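## Task

The rack has been placed behind the bike's rear wheel at the start. Get one of the bike's wheels into the rack's slot, near the slot's closed end, with the kickstand raised completely. When you finish, the bike must be motionless and must touch nothing except the rack: no wall, furniture or loose item. The rack is not anchored to the floor. Any number of the robots may help. Release the bike and back the robots away at the end. A robot that falls or finishes leaning means failure, and a result that holds only because a robot is still supporting it does not count.

## Robot and tools

Robots: two identical Hello Robot Stretch 3 units, r1 and r2. Each has a two-wheel drive base with a passive rear omni wheel (0.33 m long, 0.34 m wide), a vertical mast carrying a lift, and a single telescoping arm that sticks out to the robot's RIGHT side, ending in a wrist (yaw, pitch, roll) and a two-finger gripper. The base cannot strafe; to move the gripper forward or back you drive the base. Turns pivot on the point between the drive wheels, 0.05 m behind the front edge. With arm retracted and wrist folded, a spin sweeps a 0.28 m radius; an unfolded level wrist reaches beyond that.

Frames: the base frame has its origin on the floor between the drive wheels, x forward, y left, z up. hand_pose is reported in this frame, at the closed-fingertip point; with wrist joints at zero its x axis is up, y points back along the arm toward the mast, z toward the robot's rear. The odometry frame is the base frame as it was at scene start. Each robot reports in its own frames, so relative positions of the two robots come only from images, lidar_m, wrist_depth_mm and head_depth_mm.

execute_actions(actions, cameras): actions is a list holding one action (or empty, which only returns state and images). The action is an object keyed by "r1" and/or "r2"; each robot gets its own entry with optional "base", "joints" and "contact_limits". Everything in the action starts at once. base holds exactly one command, and it is a relative offset from where the base last measured itself: translate_m in metres, -1 to 1, positive forward; or rotate_rad in radians, -3.2 to 3.2, positive counter-clockwise seen from above. joints holds absolute targets by name, each a single number: lift_m 0 to 1.1 (arm height on mast, m); arm_m 0 to 0.52 (extension, m); wrist_yaw_rad -1.345 to 4.42 (0 along the arm, positive toward the front, 3.0 folded over the base); wrist_pitch_rad -1.57 to 0.451 (0 level, negative tips fingers down); wrist_roll_rad -2.911 to 2.911; gripper_m -0.089 to 0.179 (larger is wider; actual fingertip gap is smaller, zero below 0.007); head_pan_rad -3.953 to 1.73 (0 forward, positive left, -1.57 along the arm); head_tilt_rad -1.53 to 0.419 (negative down). contact_limits takes only arm_m, an effort percentage 1 to 100 at which the arm motion halts with contact_stop; lower is gentler, and it also caps the holding force until the next action. cameras lists names such as r1_head_camera, r1_nav_camera, r1_wrist_camera, r2_head_camera, r2_nav_camera, r2_wrist_camera or "all"; [] gives none. Unknown keys or out-of-range numbers reject the whole call. Omitted joints or robots may keep driving toward old targets. If a result reports a stop, later movement calls in that same reply are skipped.

wait(seconds): 0 to 10; commands nothing and returns state and images. zoom_image(camera, region): region [x0, y0, x1, y1] in pixels of that camera's latest full image, at most 504x504. finished_scene(scene): ends the given scene irreversibly and reports success; the robots hold their last command until then.

Results: base_status and joint_status give how each motion ended: done (for the base, wheels turned the full amount, slip included), off_target (stopped short, may still push), contact_stop, time_out or torque_fault (target dropped; a contact-stopped arm or lift goes slack until commanded again, and a slack lift can sag under load). on_its_own covers uncommanded joints; "held at" is the held target, not the position. motor_effort is percent of maximum, positive toward higher values, peak in brackets; readings are biased and noisy. Positive wheel effort pushes forward. lidar_m: 12 ranges in metres in 30-degree sectors, first straight ahead, counting counter-clockwise (4th left, 7th behind, 10th right), from a plane 0.17 m above the floor, 0.15 to 12 m, "-" for nothing; it misses clear objects and thin legs and may be blocked by the robot's own mast or parts. wrist_depth_mm (45 to 1000) and head_depth_mm (280 to 4000, image sideways) are 7x7 grids of median depth in mm. base_odometry counts wheel turns only; heading -3.142 to 3.142, positive left. turned_by_wheels and turned_by_imu give turning since the last result. base_tilt gives forward and right lean in degrees, with a fixed bias up to about 4.

Speed: the base is fast (0.30 m/s, 1.9 rad/s) only when stowed: lift_m under 0.30, arm_m under 0.03, wrist_yaw_rad above 2.54; otherwise 0.10 m/s and 0.63 rad/s.

Gripping: command gripper_m below the object's width to grasp, and at least 0.02 above the touching value to let go; neither reading nor status confirms a hold. Send a new value to re-squeeze.

Cautions: fold or unfold the wrist only with lift_m 0.32 to 0.95, wrist_pitch_rad -0.4 and roll near 0; keep pitch at -0.5 or lower when yaw is under -0.4. Robots must not press against each other; once bases touch, any further drive is a hard press, and nothing in the state reports such contact. Equal commands give slightly unequal travel (up to 2.5 cm per metre), which matters when both carry one load. Robots tip if the arm pushes an immovable thing with the gripper above about 0.45 m, if they drive while holding something fixed, or if they snag while driving, especially in reverse; back off in small steps, free the gripper, and lower lift_m near 0.2 if tilted. Base, wrist and head have no contact stop and keep pushing; a wrist servo forced too long shuts off for 10 s. Avoid drops, slams and letting the bike or rack fall; an outside nudge may occasionally move loose objects.

Each tool is called after ">>>" by a JSON object that holds its "op" and its "data".

## Session

I'll start by looking at the scene.

>>> {"op": "execute_actions", "data": {"actions": []}}

Scene clock: 0.00 s.
r1.base_odometry: x=+0.000 y=+0.000 heading=+0.000 (m, m, rad; r1's odometry frame)
r1.turned_by_wheels: +0.000 (rad since the last result)
r1.turned_by_imu: +0.000 (rad since the last result)
r1.base_tilt: forward=-0.3 right=+1.4 (deg)
r1.lidar_m: 1.04 0.97 0.98 1.24 2.16 2.18 2.77 3.79 3.83 2.37 6.58 1.57
r1.head_depth_mm: 1464 1466 1488 1495 1513 1547 1558 / 1321 1336 1345 1369 1389 1393 1403 / 1216 1231 1238 1240 1260 1264 1290 / 1112 1121 1137 1147 1155 1180 1182 / 1039 1048 1053 1065 1068 1088 1093 / 967 979 988 988 998 1006 1013 / 904 911 920 926 936 942 946
r1.base_status: not commanded
r1.joint_positions: lift_m=+0.444 arm_m=+0.002 wrist_yaw_rad=+3.101 wrist_pitch_rad=-0.434 wrist_roll_rad=-0.015 gripper_m=+0.037 head_pan_rad=+0.018 head_tilt_rad=-0.018
r1.joint_status: not commanded
r1.motor_effort: left_wheel=+1 right_wheel=+0 lift_m=+26 arm_m=+0 wrist_yaw_rad=-1 wrist_pitch_rad=+7 wrist_roll_rad=+0 gripper_m=-1 head_pan_rad=+0 head_tilt_rad=+2 (%)
r1.hand_pose: x=-0.0122 y=+0.0756 z=+0.4534 quat_wxyz=(+0.165, +0.688, +0.139, +0.693) (m; r1's base frame)
r1.wrist_depth_mm: - - - - - 872 730 / - - - - - 917 752 / - - - - - 959 800 / - 952 923 911 923 882 816 / 798 795 776 764 782 735 721 / 668 674 678 649 612 633 625 / 585 580 586 580 557 551 539
r2.base_odometry: x=+0.000 y=+0.000 heading=+0.000 (m, m, rad; r2's odometry frame)
r2.turned_by_wheels: +0.000 (rad since the last result)
r2.turned_by_imu: +0.000 (rad since the last result)
r2.base_tilt: forward=-1.5 right=-2.4 (deg)
r2.lidar_m: 1.36 1.20 1.20 1.43 1.32 1.32 1.56 2.85 3.56 4.21 2.50 2.25
r2.head_depth_mm: 1833 2209 2222 2241 2241 2279 2170 / 1829 1919 1939 1966 1970 1996 1991 / 1690 1714 1710 1738 1749 1767 1786 / 1532 1540 1555 1563 1577 1589 1591 / 1398 1399 1411 1424 1435 1439 1452 / 1281 1287 1301 1307 1313 1322 1325 / 1187 1192 1195 1204 1214 1213 1221
r2.base_status: not commanded
r2.joint_positions: lift_m=+0.353 arm_m=+0.000 wrist_yaw_rad=+2.930 wrist_pitch_rad=-0.378 wrist_roll_rad=+0.001 gripper_m=+0.037 head_pan_rad=-0.004 head_tilt_rad=+0.011
r2.joint_status: not commanded
r2.motor_effort: left_wheel=+0 right_wheel=+0 lift_m=+25 arm_m=+0 wrist_yaw_rad=+1 wrist_pitch_rad=+5 wrist_roll_rad=+1 gripper_m=-1 head_pan_rad=-1 head_tilt_rad=+1 (%)
r2.hand_pose: x=+0.0268 y=+0.0796 z=+0.3749 quat_wxyz=(+0.206, +0.705, +0.059, +0.676) (m; r2's base frame)
r2.wrist_depth_mm: - - - - - - 878 / - - - - - - 933 / - - - - - - 965 / 980 962 956 970 960 968 966 / 760 767 764 799 782 754 765 / 627 621 - 622 - 636 630 / 539 540 - 534 513 535 538
pictures: r1_head_camera (sideways: a quarter turn clockwise sets it upright), r1_nav_camera (sideways: a quarter turn counterclockwise sets it upright), r1_wrist_camera, r2_head_camera (sideways: a quarter turn clockwise sets it upright), r2_nav_camera (sideways: a quarter turn counterclockwise sets it upright), r2_wrist_camera
Images, in order (width x height): r1_head_camera 896x504, r1_nav_camera 672x504, r1_wrist_camera 644x364, r2_head_camera 896x504, r2_nav_camera 672x504, r2_wrist_camera 644x364.

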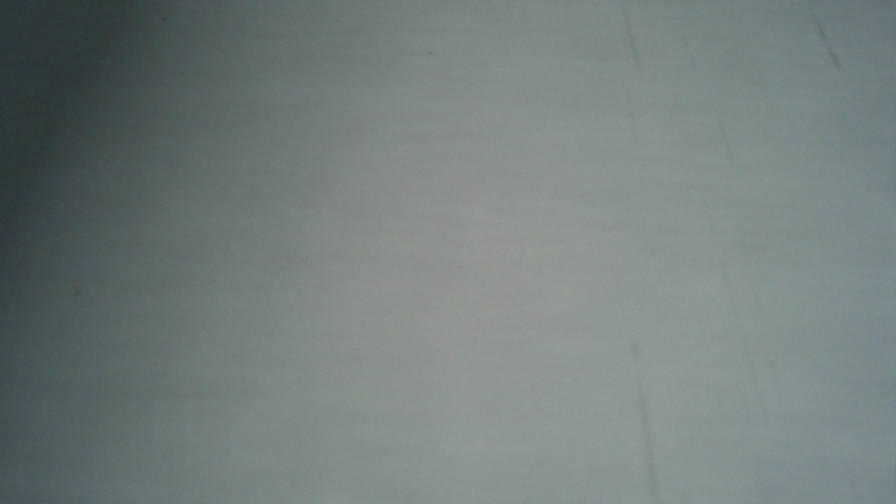

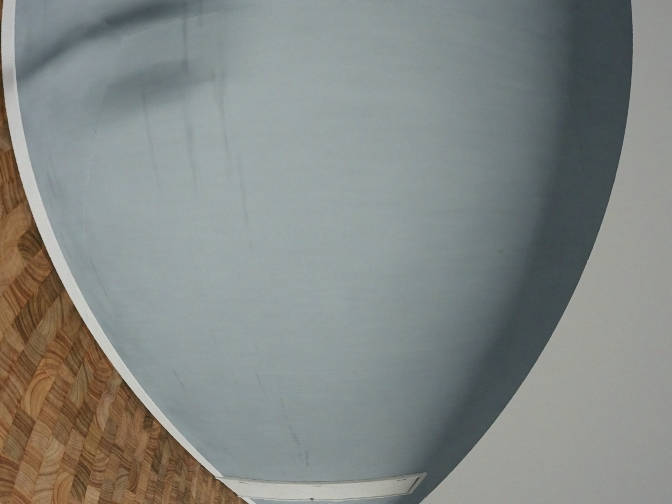

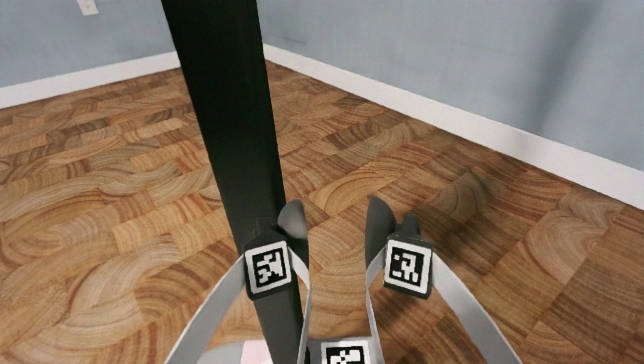

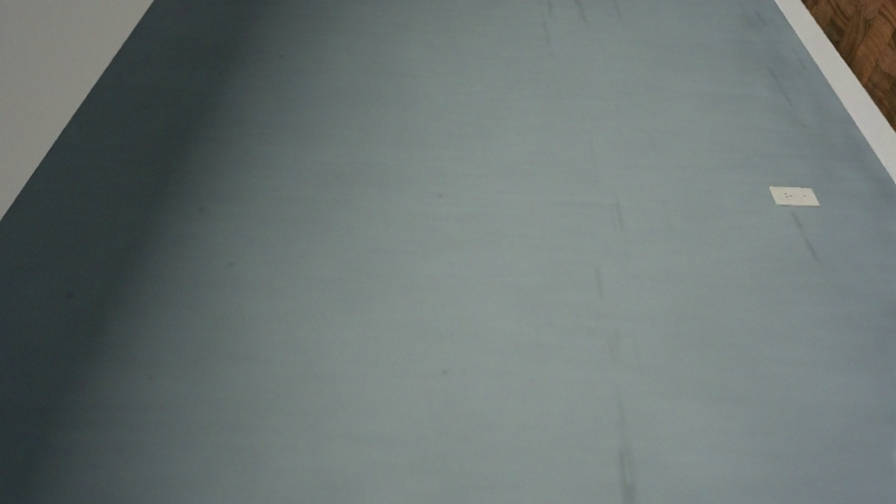

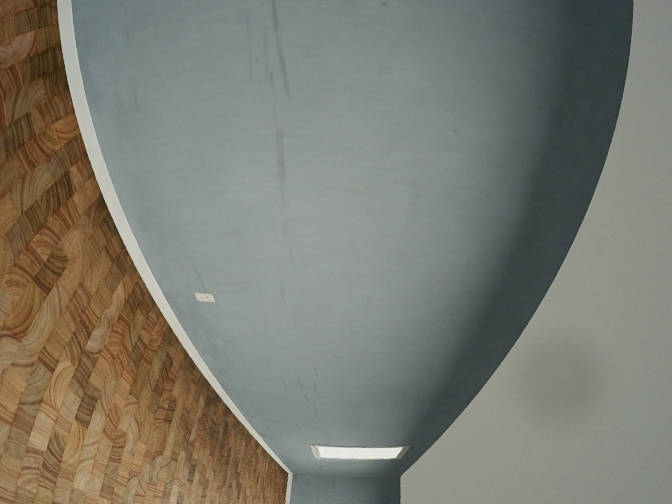

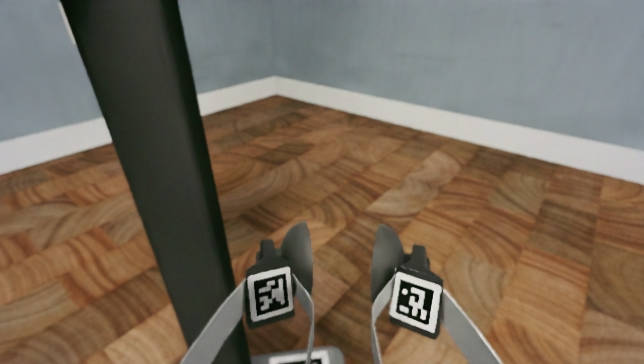

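>>> {"op": "execute_actions", "data": {"actions": [{"r1": {"joints": {"head_pan_rad": -2.0, "head_tilt_rad": -0.4}}, "r2": {"joints": {"head_pan_rad": -2.0, "head_tilt_rad": -0.4}}}], "cameras": ["r1_head_camera", "r1_nav_camera", "r2_head_camera", "r2_nav_camera"]}}

Scene clock: 7.10 s.
r1.base_odometry: x=+0.000 y=+0.000 heading=+0.000 (m, m, rad; r1's odometry frame)
r1.turned_by_wheels: +0.000 (rad since the last result)
r1.turned_by_imu: +0.000 (rad since the last result)
r1.base_tilt: forward=-0.4 right=+1.5 (deg)
r1.lidar_m: 1.04 0.97 0.98 1.24 2.15 2.18 2.77 3.80 3.83 2.36 6.59 1.57
r1.head_depth_mm: 3177 3335 3587 3413 2357 1774 1434 / 3350 3553 3712 3368 2311 1767 1420 / 3500 3815 - 3325 2286 1757 1428 / 3741 - - 3277 2251 1747 1409 / 3921 - - 3322 2274 1738 1406 / - - - 3257 2239 1712 1404 / - - - 3201 2248 1701 1389
r1.base_status: not commanded
r1.joint_positions: lift_m=+0.444 arm_m=+0.002 wrist_yaw_rad=+3.101 wrist_pitch_rad=-0.434 wrist_roll_rad=-0.015 gripper_m=+0.037 head_pan_rad=-1.993 head_tilt_rad=-0.395
r1.joint_status: all done
r1.motor_effort: left_wheel=-1(0) right_wheel=+0(0) lift_m=+26(26) arm_m=+0(0) wrist_yaw_rad=+0(0) wrist_pitch_rad=+7(7) wrist_roll_rad=+0(0) gripper_m=-1(0) head_pan_rad=-4(44) head_tilt_rad=-2(36) (%)
r1.hand_pose: x=-0.0122 y=+0.0756 z=+0.4534 quat_wxyz=(+0.165, +0.688, +0.139, +0.693) (m; r1's base frame)
r1.wrist_depth_mm: - - - - - 868 721 / - - - - - 918 768 / - - - - - 963 797 / - 945 923 931 913 883 811 / 818 781 792 761 782 740 729 / 673 688 670 643 613 636 620 / 581 583 585 585 555 550 554
r2.base_odometry: x=+0.000 y=+0.000 heading=+0.000 (m, m, rad; r2's odometry frame)
r2.turned_by_wheels: +0.000 (rad since the last result)
r2.turned_by_imu: -0.001 (rad since the last result)
r2.base_tilt: forward=-1.5 right=-2.4 (deg)
r2.lidar_m: 1.36 1.20 1.20 1.42 1.32 1.32 1.57 2.84 3.55 4.23 2.50 2.26
r2.head_depth_mm: 2910 3059 3225 3287 2271 1728 1395 / 2997 3215 3412 3285 2240 1719 1386 / 3120 3317 3560 3229 2230 1711 1388 / 3242 3469 3699 3176 2209 1706 1375 / 3402 3607 - 3142 2218 1684 1370 / 3563 3788 - 3142 2181 1682 1356 / 3740 - - 3099 2158 1681 1359
r2.base_status: not commanded
r2.joint_positions: lift_m=+0.353 arm_m=+0.000 wrist_yaw_rad=+2.930 wrist_pitch_rad=-0.378 wrist_roll_rad=+0.001 gripper_m=+0.037 head_pan_rad=-1.993 head_tilt_rad=-0.395
r2.joint_status: all done
r2.motor_effort: left_wheel=+0(0) right_wheel=+0(0) lift_m=+25(25) arm_m=+0(0) wrist_yaw_rad=+0(0) wrist_pitch_rad=+5(5) wrist_roll_rad=+1(1) gripper_m=-1(0) head_pan_rad=-3(26) head_tilt_rad=-2(20) (%)
r2.hand_pose: x=+0.0268 y=+0.0796 z=+0.3749 quat_wxyz=(+0.206, +0.705, +0.059, +0.676) (m; r2's base frame)
r2.wrist_depth_mm: 981 - - - - - 887 / - - - - - - 919 / - - - - - - 978 / - 992 960 960 939 958 964 / 774 772 761 786 803 772 752 / 621 629 - 612 - 624 614 / 530 528 - 525 512 526 529
pictures: r1_head_camera (sideways: a quarter turn clockwise sets it upright), r1_nav_camera (sideways: a quarter turn counterclockwise sets it upright), r2_head_camera (sideways: a quarter turn clockwise sets it upright), r2_nav_camera (sideways: a quarter turn counterclockwise sets it upright)
Images, in order (width x height): r1_head_camera 896x504, r1_nav_camera 672x504, r2_head_camera 896x504, r2_nav_camera 672x504.

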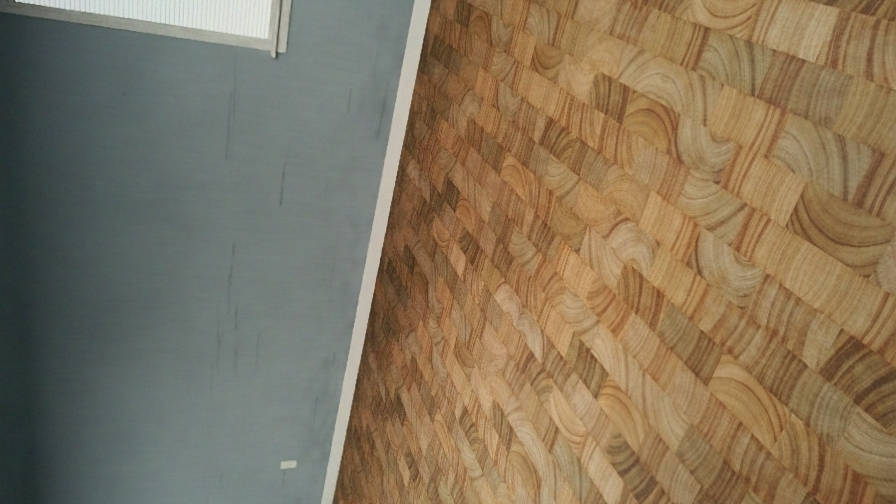

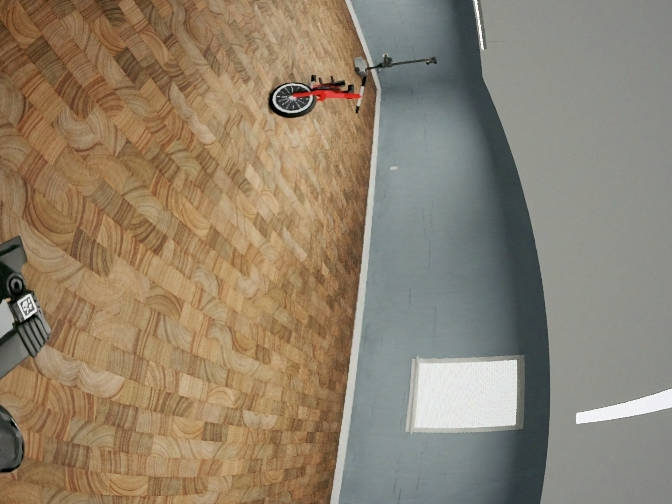

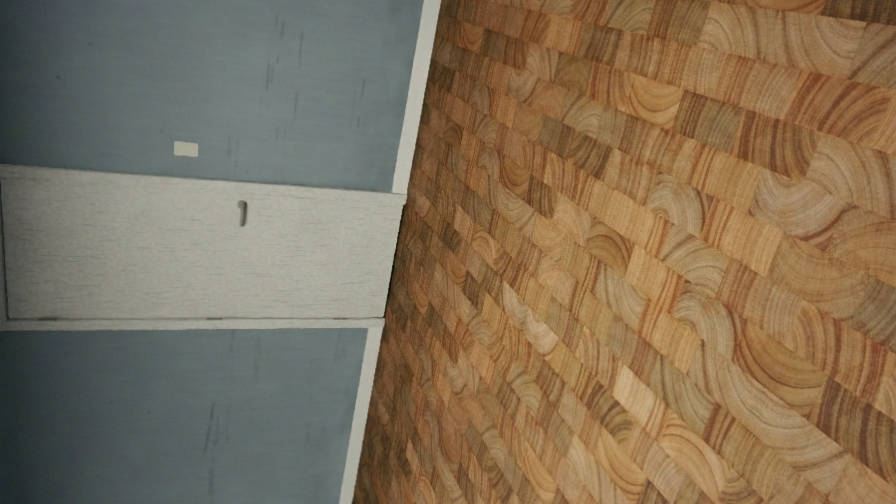

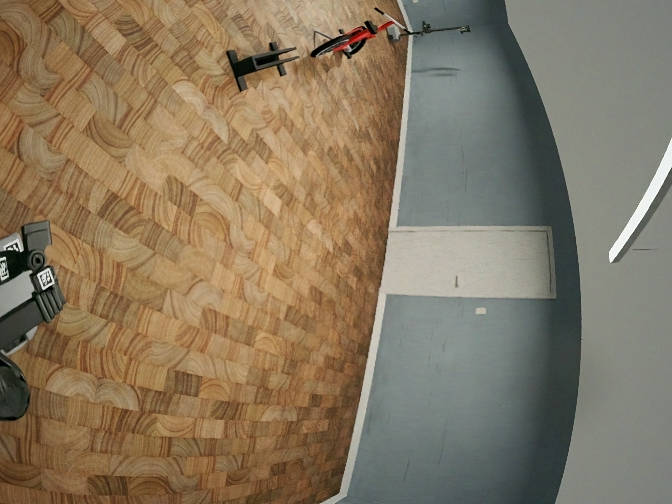

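>>> {"op": "execute_actions", "data": {"actions": [{"r1": {"joints": {"head_pan_rad": -1.5, "head_tilt_rad": -0.35}}, "r2": {"joints": {"head_pan_rad": -1.3, "head_tilt_rad": -0.4}}}], "cameras": ["r1_head_camera", "r1_nav_camera", "r2_head_camera", "r2_nav_camera"]}}

Scene clock: 21.00 s.
r1.base_odometry: x=+0.000 y=+0.000 heading=+0.000 (m, m, rad; r1's odometry frame)
r1.turned_by_wheels: +0.000 (rad since the last result)
r1.turned_by_imu: +0.000 (rad since the last result)
r1.base_tilt: forward=-0.4 right=+1.4 (deg)
r1.lidar_m: 1.04 0.97 0.98 1.24 2.16 2.18 2.77 3.80 3.83 2.37 6.59 1.57
r1.head_depth_mm: - - - 3710 2442 1828 1475 / - - - 3689 2408 1832 1472 / - - - 3643 2451 1826 1458 / - - - 3607 2407 1815 1459 / - - - 2974 2392 1807 1432 / - - - 3499 2358 1788 1436 / - - - 3434 2366 1782 1443
r1.base_status: not commanded
r1.joint_positions: lift_m=+0.444 arm_m=+0.002 wrist_yaw_rad=+3.101 wrist_pitch_rad=-0.434 wrist_roll_rad=-0.015 gripper_m=+0.037 head_pan_rad=-1.507 head_tilt_rad=-0.360
r1.joint_status: all done
r1.motor_effort: left_wheel=+0(0) right_wheel=+0(0) lift_m=+26(26) arm_m=+0(0) wrist_yaw_rad=+1(1) wrist_pitch_rad=+7(7) wrist_roll_rad=+0(0) gripper_m=-1(1) head_pan_rad=+4(35) head_tilt_rad=+5(13) (%)
r1.hand_pose: x=-0.0122 y=+0.0756 z=+0.4534 quat_wxyz=(+0.165, +0.688, +0.139, +0.693) (m; r1's base frame)
r1.wrist_depth_mm: - - - - - 883 721 / - - - - - 936 751 / - - - - - 949 799 / - 955 937 930 917 886 811 / 798 805 781 776 759 737 731 / 676 669 676 639 612 638 621 / 575 584 581 580 560 544 544
r2.base_odometry: x=+0.000 y=+0.000 heading=+0.000 (m, m, rad; r2's odometry frame)
r2.turned_by_wheels: +0.000 (rad since the last result)
r2.turned_by_imu: -0.001 (rad since the last result)
r2.base_tilt: forward=-1.4 right=-2.4 (deg)
r2.lidar_m: 1.36 1.20 1.20 1.42 1.32 1.32 1.56 2.85 3.55 4.19 2.51 2.25
r2.head_depth_mm: - - - 3311 2273 1729 1396 / - - - 3293 2242 1726 1390 / - - - 3240 2245 1720 1379 / - - - 3011 2232 1705 1374 / - - - 2987 2193 1698 1376 / - - - 3137 2206 1675 1364 / - - - 3139 2175 1679 1359
r2.base_status: not commanded
r2.joint_positions: lift_m=+0.353 arm_m=+0.000 wrist_yaw_rad=+2.930 wrist_pitch_rad=-0.378 wrist_roll_rad=+0.001 gripper_m=+0.037 head_pan_rad=-1.307 head_tilt_rad=-0.395
r2.joint_status: all done
r2.motor_effort: left_wheel=+0(0) right_wheel=+1(0) lift_m=+25(25) arm_m=+0(0) wrist_yaw_rad=+0(0) wrist_pitch_rad=+5(5) wrist_roll_rad=+1(1) gripper_m=+0(0) head_pan_rad=+2(26) head_tilt_rad=-2(2) (%)
r2.hand_pose: x=+0.0268 y=+0.0796 z=+0.3749 quat_wxyz=(+0.206, +0.705, +0.059, +0.676) (m; r2's base frame)
r2.wrist_depth_mm: - - - - - - 882 / - - - - - - 927 / - - - - - - 983 / 983 966 979 971 957 957 969 / 757 748 751 795 777 767 732 / 625 625 - 622 - 635 618 / 532 534 - 536 520 527 533
pictures: r1_head_camera (sideways: a quarter turn clockwise sets it upright), r1_nav_camera (sideways: a quarter turn counterclockwise sets it upright), r2_head_camera (sideways: a quarter turn clockwise sets it upright), r2_nav_camera (sideways: a quarter turn counterclockwise sets it upright)
Images, in order (width x height): r1_head_camera 896x504, r1_nav_camera 672x504, r2_head_camera 896x504, r2_nav_camera 672x504.

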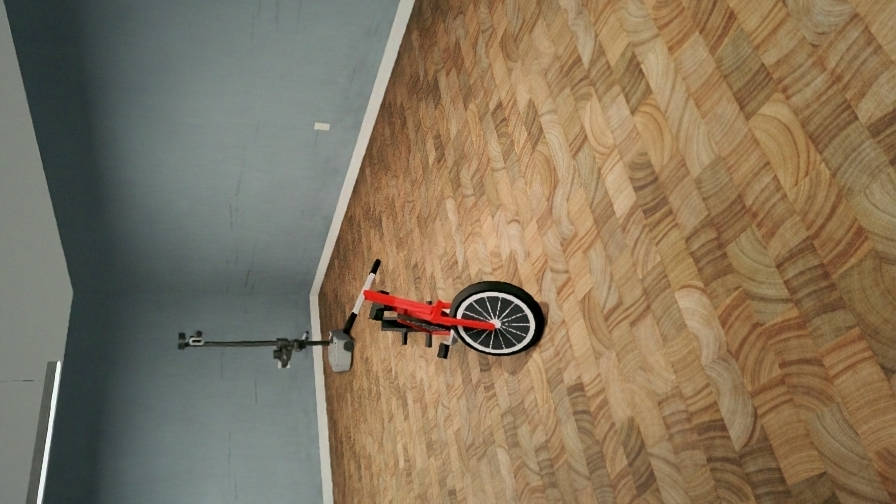

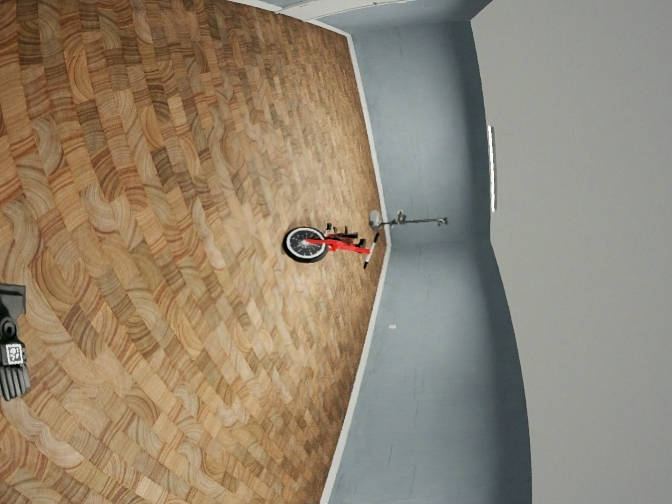

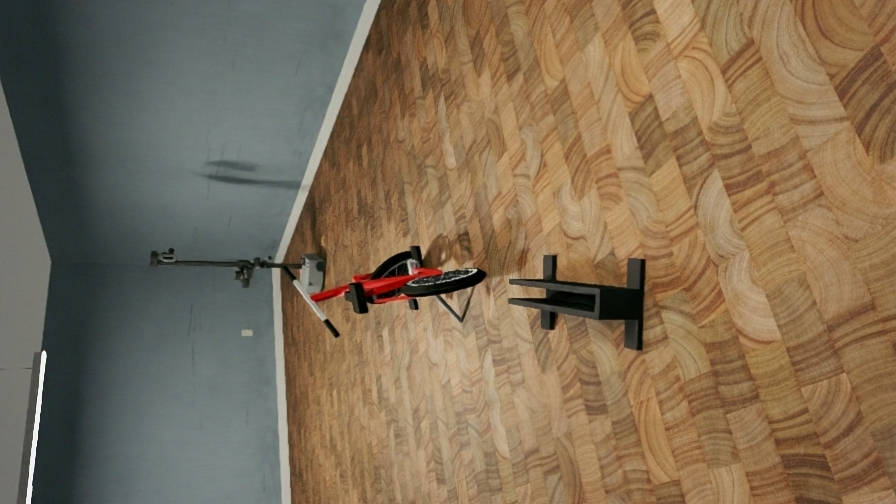

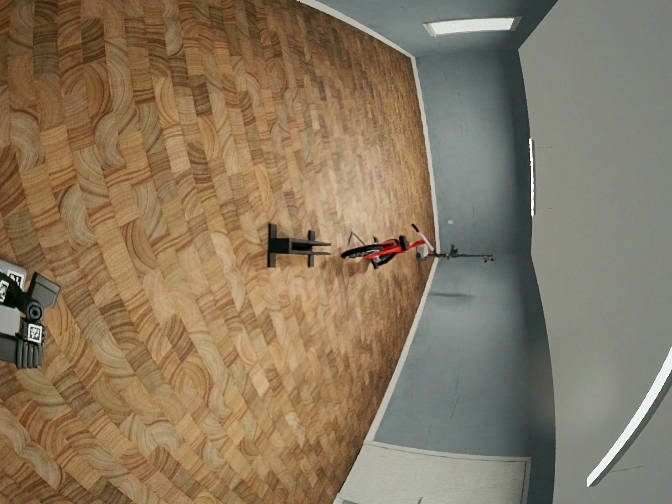

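>>> {"op": "zoom_image", "data": {"camera": "r2_head_camera", "region": [250, 180, 700, 430]}}

>>> {"op": "zoom_image", "data": {"camera": "r1_head_camera", "region": [300, 220, 600, 400]}}

Region (250, 180, 700, 430) of r2_head_camera's 896x504 image, scaled by 1.120, with more detail than that image has.

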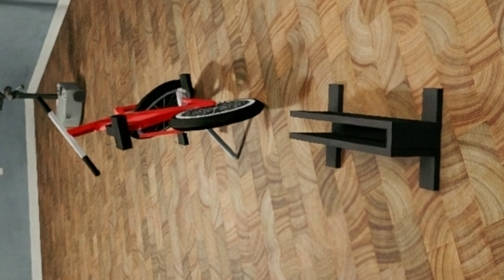

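Region (300, 220, 600, 400) of r1_head_camera's 896x504 image, scaled by 1.680, with more detail than that image has; it fills the top 302 rows of this view, and the rest is white.

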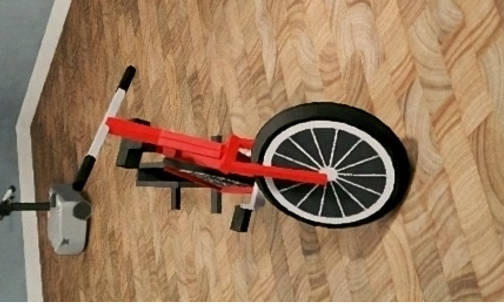

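>>> {"op": "execute_actions", "data": {"actions": [{"r1": {"base": {"rotate_rad": -1.05}, "joints": {"lift_m": 0.28, "head_pan_rad": -0.45, "head_tilt_rad": -0.45}}, "r2": {"base": {"rotate_rad": -1.144}, "joints": {"lift_m": 0.28, "head_pan_rad": -0.16, "head_tilt_rad": -0.5}}}], "cameras": ["r1_head_camera", "r2_head_camera"]}}

>>> {"op": "execute_actions", "data": {"actions": [{"r1": {"base": {"translate_m": 1.0}}, "r2": {"base": {"translate_m": 1.0}, "joints": {"head_tilt_rad": -0.75}}}], "cameras": ["r1_head_camera", "r2_head_camera"]}}

>>> {"op": "execute_actions", "data": {"actions": [{"r1": {"base": {"translate_m": 0.8}, "joints": {"head_pan_rad": -0.7, "head_tilt_rad": -0.6}}, "r2": {"base": {"rotate_rad": -0.163}, "joints": {"head_pan_rad": 0.0, "head_tilt_rad": -0.75}}}], "cameras": ["r1_head_camera", "r1_nav_camera", "r2_head_camera", "r2_nav_camera"]}}

Scene clock: 143.87 s.
r1.base_odometry: x=+0.000 y=+0.000 heading=-1.050 (m, m, rad; r1's odometry frame)
r1.turned_by_wheels: -1.050 (rad since the last result)
r1.turned_by_imu: -1.033 (rad since the last result)
r1.base_tilt: forward=-0.4 right=+1.5 (deg)
r1.lidar_m: 6.29 1.55 1.04 0.97 0.98 1.25 2.16 2.19 2.77 3.80 3.85 2.36
r1.head_depth_mm: - - - 3045 2166 1668 1367 / - - - 2990 2136 1670 1370 / - - - 2942 2134 1660 1365 / - - - 2804 2121 1663 1348 / - - - 2622 2087 1646 1353 / - - - 2923 2081 1632 1345 / - - - 2860 2068 1639 1339
r1.base_status: done
r1.joint_positions: lift_m=+0.281 arm_m=+0.002 wrist_yaw_rad=+3.101 wrist_pitch_rad=-0.434 wrist_roll_rad=-0.015 gripper_m=+0.037 head_pan_rad=-0.457 head_tilt_rad=-0.445
r1.joint_status: all done
r1.motor_effort: left_wheel=+3(11) right_wheel=-1(6) lift_m=+12(24) arm_m=+0(0) wrist_yaw_rad=+0(1) wrist_pitch_rad=+7(7) wrist_roll_rad=+0(1) gripper_m=+0(0) head_pan_rad=+4(45) head_tilt_rad=-4(19) (%)
r1.hand_pose: x=-0.0122 y=+0.0756 z=+0.2899 quat_wxyz=(+0.165, +0.688, +0.139, +0.693) (m; r1's base frame)
r1.wrist_depth_mm: 809 840 - 907 949 975 - / 880 907 - - - - - / 934 908 - 850 828 804 790 / 709 705 672 668 656 635 636 / 576 568 560 548 559 534 522 / 492 495 - - - 460 450 / 433 - - - 399 394 392
r2.base_odometry: x=+0.000 y=+0.000 heading=-1.144 (m, m, rad; r2's odometry frame)
r2.turned_by_wheels: -1.144 (rad since the last result)
r2.turned_by_imu: -1.147 (rad since the last result)
r2.base_tilt: forward=-1.4 right=-2.4 (deg)
r2.lidar_m: 2.50 2.65 1.43 1.20 1.20 1.35 1.32 1.32 1.48 2.43 3.54 3.97
r2.head_depth_mm: - - - 2701 1991 1573 1299 / - - - 2640 1979 1562 1297 / - - - 2590 1968 1554 1291 / - - 3672 2610 1931 1553 1288 / - - 3650 2595 1926 1549 1284 / - - - 2571 1913 1534 1282 / - - 3849 2572 1916 1527 1273
r2.base_status: done
r2.joint_positions: lift_m=+0.280 arm_m=+0.000 wrist_yaw_rad=+2.930 wrist_pitch_rad=-0.379 wrist_roll_rad=+0.001 gripper_m=+0.037 head_pan_rad=-0.167 head_tilt_rad=-0.494
r2.joint_status: all done
r2.motor_effort: left_wheel=+2(7) right_wheel=-2(7) lift_m=+17(21) arm_m=+0(0) wrist_yaw_rad=+0(1) wrist_pitch_rad=+5(5) wrist_roll_rad=+1(1) gripper_m=+0(0) head_pan_rad=+2(26) head_tilt_rad=-2(11) (%)
r2.hand_pose: x=+0.0268 y=+0.0795 z=+0.3020 quat_wxyz=(+0.206, +0.705, +0.059, +0.676) (m; r2's base frame)
r2.wrist_depth_mm: 887 - - - - - - / 965 - - - - - - / 980 - - - - - - / 819 826 838 840 808 808 816 / 644 639 653 683 667 653 648 / 543 527 - 523 - 538 532 / 454 - - - 434 447 455
pictures: r1_head_camera (sideways: a quarter turn clockwise sets it upright), r2_head_camera (sideways: a quarter turn clockwise sets it upright)
Images, in order (width x height): r1_head_camera 896x504, r2_head_camera 896x504.

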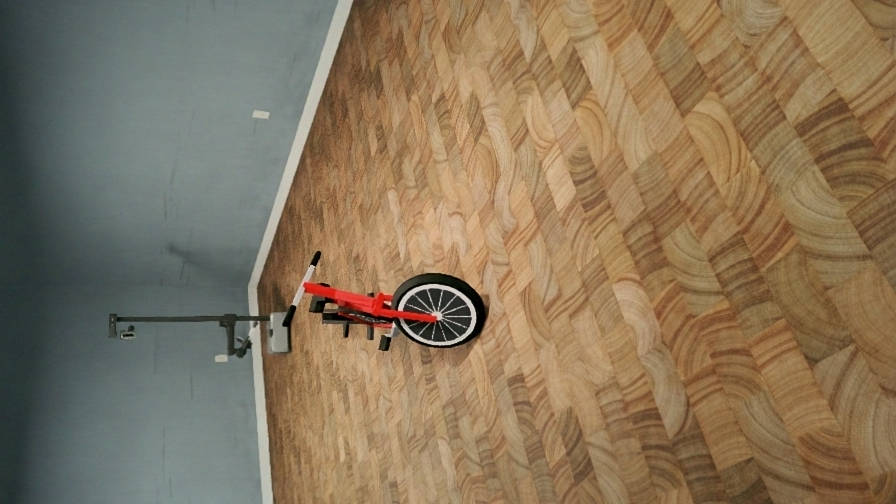

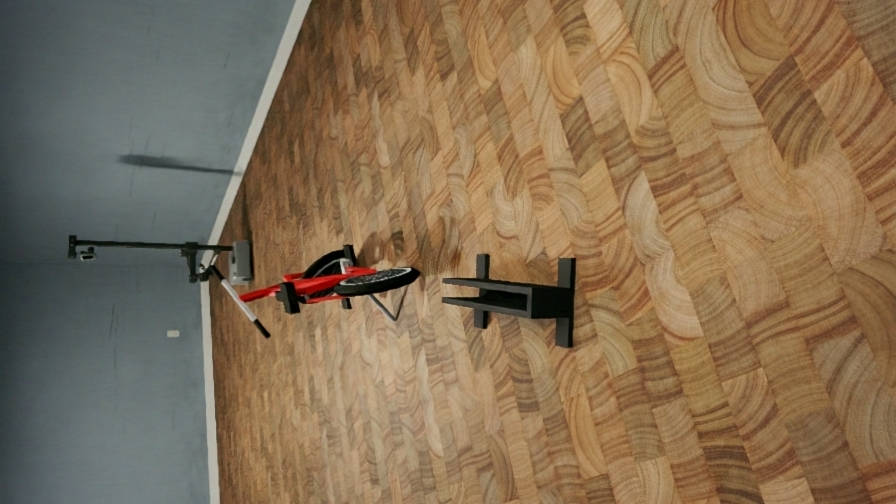

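Scene clock: 148.97 s.
r1.base_odometry: x=+0.498 y=-0.867 heading=-1.050 (m, m, rad; r1's odometry frame)
r1.turned_by_wheels: +0.000 (rad since the last result)
r1.turned_by_imu: +0.006 (rad since the last result)
r1.base_tilt: forward=-0.4 right=+1.4 (deg)
r1.lidar_m: 5.61 1.70 1.15 1.07 1.09 1.39 3.06 3.20 3.97 3.68 3.77 1.51
r1.head_depth_mm: - - - 3000 2177 1676 1370 / - - - 2841 1993 1675 1364 / - - - 2168 1818 1662 1359 / - - - 2914 2057 1647 1356 / - - - 2929 2089 1646 1342 / - - - 2905 2094 1645 1351 / - - - 2895 2097 1620 1338
r1.base_status: done
r1.joint_positions: lift_m=+0.281 arm_m=+0.002 wrist_yaw_rad=+3.101 wrist_pitch_rad=-0.434 wrist_roll_rad=-0.015 gripper_m=+0.037 head_pan_rad=-0.457 head_tilt_rad=-0.445
r1.joint_status: not commanded
r1.motor_effort: left_wheel=+2(11) right_wheel=-1(4) lift_m=+12(12) arm_m=+0(0) wrist_yaw_rad=+0(1) wrist_pitch_rad=+7(6) wrist_roll_rad=+0(0) gripper_m=+1(1) head_pan_rad=+4(4) head_tilt_rad=-3(4) (%)
r1.hand_pose: x=-0.0122 y=+0.0756 z=+0.2899 quat_wxyz=(+0.165, +0.688, +0.139, +0.693) (m; r1's base frame)
r1.wrist_depth_mm: 900 932 - - - - - / - - - - - - - / 944 899 - 856 832 821 776 / 726 699 667 672 649 641 633 / 579 569 567 556 560 533 513 / 487 497 - - - 456 448 / 429 - - - 400 396 394
r2.base_odometry: x=+0.414 y=-0.910 heading=-1.144 (m, m, rad; r2's odometry frame)
r2.turned_by_wheels: +0.000 (rad since the last result)
r2.turned_by_imu: -0.002 (rad since the last result)
r2.base_tilt: forward=-1.4 right=-2.3 (deg)
r2.lidar_m: 1.52 3.33 1.81 1.51 1.50 1.69 2.27 2.26 2.55 3.24 3.21 3.64
r2.head_depth_mm: - 3206 2381 1880 1551 1323 1149 / - 3166 2328 1863 1549 1319 1152 / - 3129 2327 1857 1539 1318 1152 / - 2442 2080 1857 1494 1245 1143 / - 3104 2310 1850 1527 1306 1141 / - 3086 2301 1828 1523 1303 1140 / - 3049 2304 1824 1509 1304 1131
r2.base_status: done
r2.joint_positions: lift_m=+0.280 arm_m=+0.000 wrist_yaw_rad=+2.930 wrist_pitch_rad=-0.379 wrist_roll_rad=+0.001 gripper_m=+0.037 head_pan_rad=-0.167 head_tilt_rad=-0.741
r2.joint_status: all done
r2.motor_effort: left_wheel=+2(7) right_wheel=-2(5) lift_m=+17(17) arm_m=+0(0) wrist_yaw_rad=+0(0) wrist_pitch_rad=+5(5) wrist_roll_rad=+1(1) gripper_m=+0(0) head_pan_rad=+2(2) head_tilt_rad=-3(17) (%)
r2.hand_pose: x=+0.0268 y=+0.0795 z=+0.3019 quat_wxyz=(+0.206, +0.705, +0.059, +0.676) (m; r2's base frame)
r2.wrist_depth_mm: - - - - - - - / - - - - - - - / - - - - - - - / 827 819 829 824 821 803 814 / 648 646 649 666 653 645 639 / 538 535 - 531 - 526 528 / 458 - - - 439 452 450
pictures: r1_head_camera (sideways: a quarter turn clockwise sets it upright), r2_head_camera (sideways: a quarter turn clockwise sets it upright)
Images, in order (width x height): r1_head_camera 896x504, r2_head_camera 896x504.

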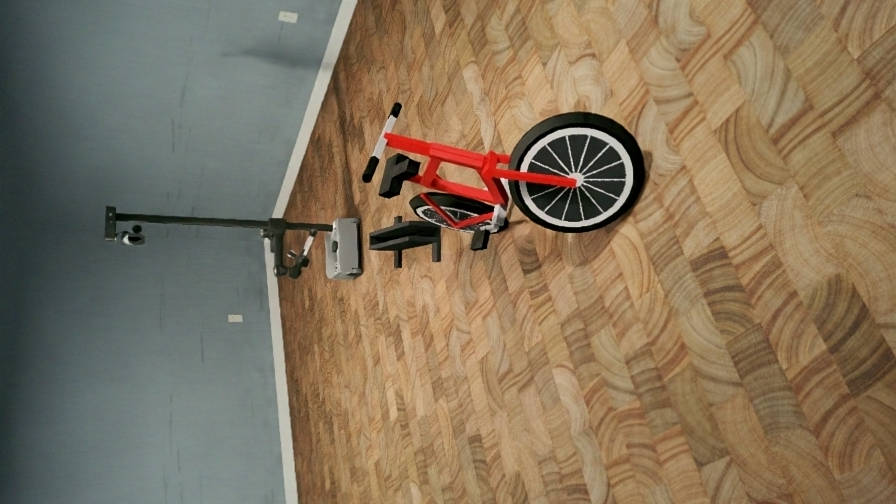

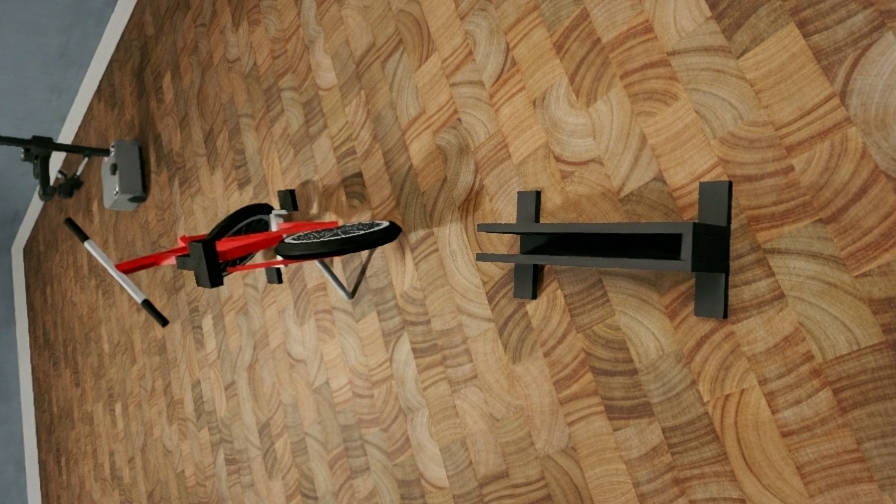

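Scene clock: 153.40 s.
r1.base_odometry: x=+0.896 y=-1.561 heading=-1.050 (m, m, rad; r1's odometry frame)
r1.turned_by_wheels: +0.000 (rad since the last result)
r1.turned_by_imu: +0.005 (rad since the last result)
r1.base_tilt: forward=-0.4 right=+1.5 (deg)
r1.lidar_m: 4.81 1.81 1.23 1.15 1.16 1.50 3.32 4.02 3.89 3.61 1.04 1.62
r1.head_depth_mm: 3374 3626 3227 2230 1367 1378 1241 / 3617 3924 3253 2127 1400 1405 1249 / - - 3162 1846 1728 1459 1240 / - - 3124 2184 1775 1454 1235 / - - 3099 2267 1777 1454 1231 / - - 3145 2239 1762 1453 1238 / - - 3027 2217 1767 1441 1223
r1.base_status: done
r1.joint_positions: lift_m=+0.281 arm_m=+0.002 wrist_yaw_rad=+3.101 wrist_pitch_rad=-0.434 wrist_roll_rad=-0.015 gripper_m=+0.037 head_pan_rad=-0.693 head_tilt_rad=-0.593
r1.joint_status: all done
r1.motor_effort: left_wheel=+1(12) right_wheel=-1(3) lift_m=+12(12) arm_m=+0(0) wrist_yaw_rad=+0(1) wrist_pitch_rad=+7(7) wrist_roll_rad=+0(0) gripper_m=+1(2) head_pan_rad=-4(25) head_tilt_rad=-5(22) (%)
r1.hand_pose: x=-0.0122 y=+0.0756 z=+0.2899 quat_wxyz=(+0.165, +0.688, +0.139, +0.693) (m; r1's base frame)
r1.wrist_depth_mm: 972 - - - - - - / - - - - - - - / 927 891 - 842 808 809 797 / 716 689 679 678 646 648 626 / 573 573 568 543 560 536 522 / 489 506 - - - 455 445 / 433 - - - 403 398 391
r2.base_odometry: x=+0.414 y=-0.910 heading=-1.307 (m, m, rad; r2's odometry frame)
r2.turned_by_wheels: -0.163 (rad since the last result)
r2.turned_by_imu: -0.164 (rad since the last result)
r2.base_tilt: forward=-1.5 right=-2.3 (deg)
r2.lidar_m: 1.51 4.97 2.04 1.55 1.53 1.58 2.25 2.27 2.38 3.33 3.22 3.40
r2.head_depth_mm: 3764 3204 2369 1877 1559 1323 1156 / - 2996 2344 1864 1557 1321 1150 / - 3102 2327 1841 1535 1315 1151 / - 2696 2082 1856 1536 1260 1143 / - 3077 2283 1834 1526 1309 1144 / - 3051 2301 1830 1524 1306 1134 / - 3035 2283 1826 1523 1299 1133
r2.base_status: done
r2.joint_positions: lift_m=+0.280 arm_m=+0.000 wrist_yaw_rad=+2.930 wrist_pitch_rad=-0.379 wrist_roll_rad=+0.001 gripper_m=+0.037 head_pan_rad=-0.007 head_tilt_rad=-0.741
r2.joint_status: all done
r2.motor_effort: left_wheel=+2(8) right_wheel=-3(8) lift_m=+17(17) arm_m=+0(0) wrist_yaw_rad=+0(0) wrist_pitch_rad=+5(5) wrist_roll_rad=+1(1) gripper_m=+0(0) head_pan_rad=+2(12) head_tilt_rad=-3(4) (%)
r2.hand_pose: x=+0.0268 y=+0.0795 z=+0.3019 quat_wxyz=(+0.206, +0.705, +0.059, +0.676) (m; r2's base frame)
r2.wrist_depth_mm: - - - - - - - / - - - - - - - / - - - - - - - / 825 852 824 837 837 830 810 / 648 648 644 667 661 632 641 / 529 533 - 525 - 531 521 / 460 - - - 443 452 451
pictures: r1_head_camera (sideways: a quarter turn clockwise sets it upright), r1_nav_camera (sideways: a quarter turn counterclockwise sets it upright), r2_head_camera (sideways: a quarter turn clockwise sets it upright), r2_nav_camera (sideways: a quarter turn counterclockwise sets it upright)
Images, in order (width x height): r1_head_camera 896x504, r1_nav_camera 672x504, r2_head_camera 896x504, r2_nav_camera 672x504.

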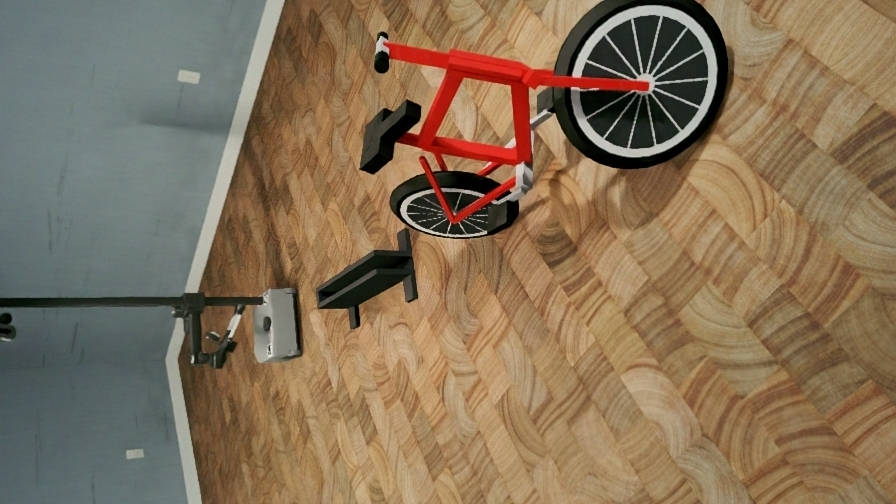

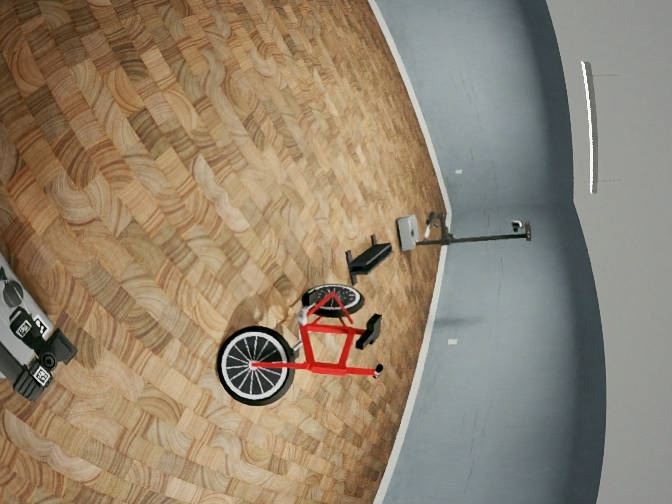

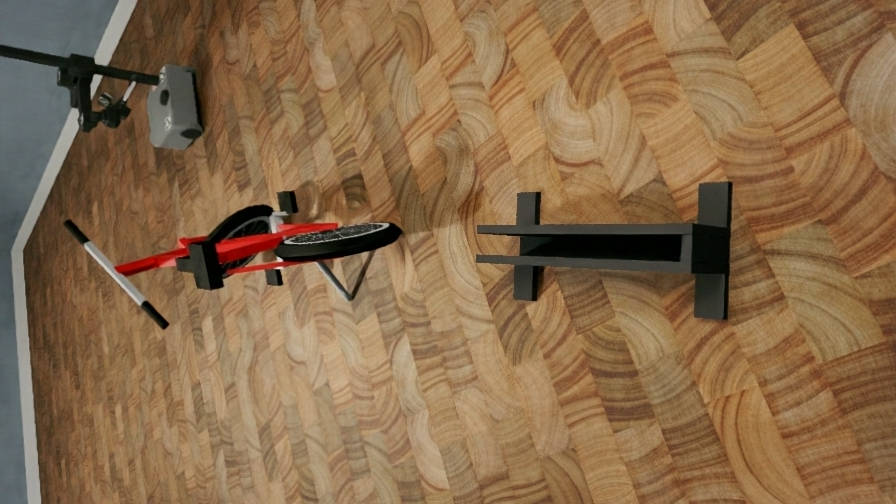

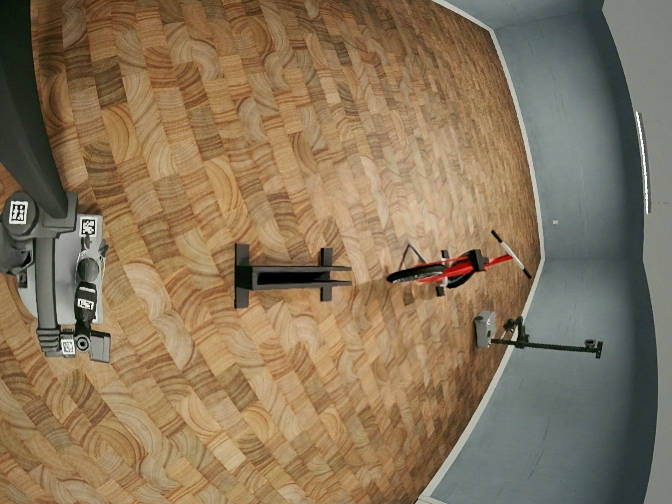

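>>> {"op": "zoom_image", "data": {"camera": "r2_head_camera", "region": [260, 150, 760, 350]}}

>>> {"op": "zoom_image", "data": {"camera": "r1_head_camera", "region": [280, 20, 600, 360]}}

Region (260, 150, 760, 350) of r2_head_camera's 896x504 image, scaled by 1.008, with more detail than that image has; it fills the top 202 rows of this view, and the rest is white.

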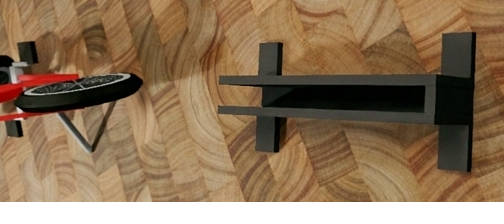

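Region (280, 20, 600, 360) of r1_head_camera's 896x504 image, scaled by 1.482, with more detail than that image has; it fills the left 474 columns of this view, and the rest is white.

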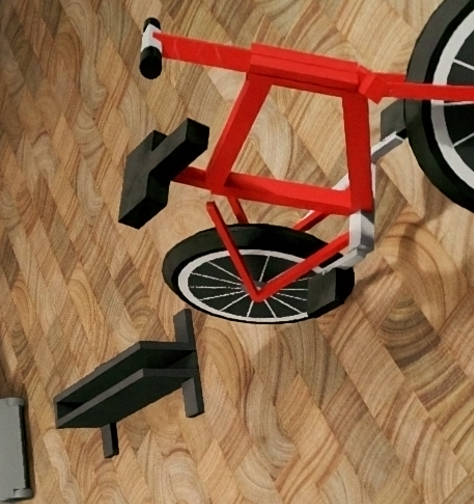

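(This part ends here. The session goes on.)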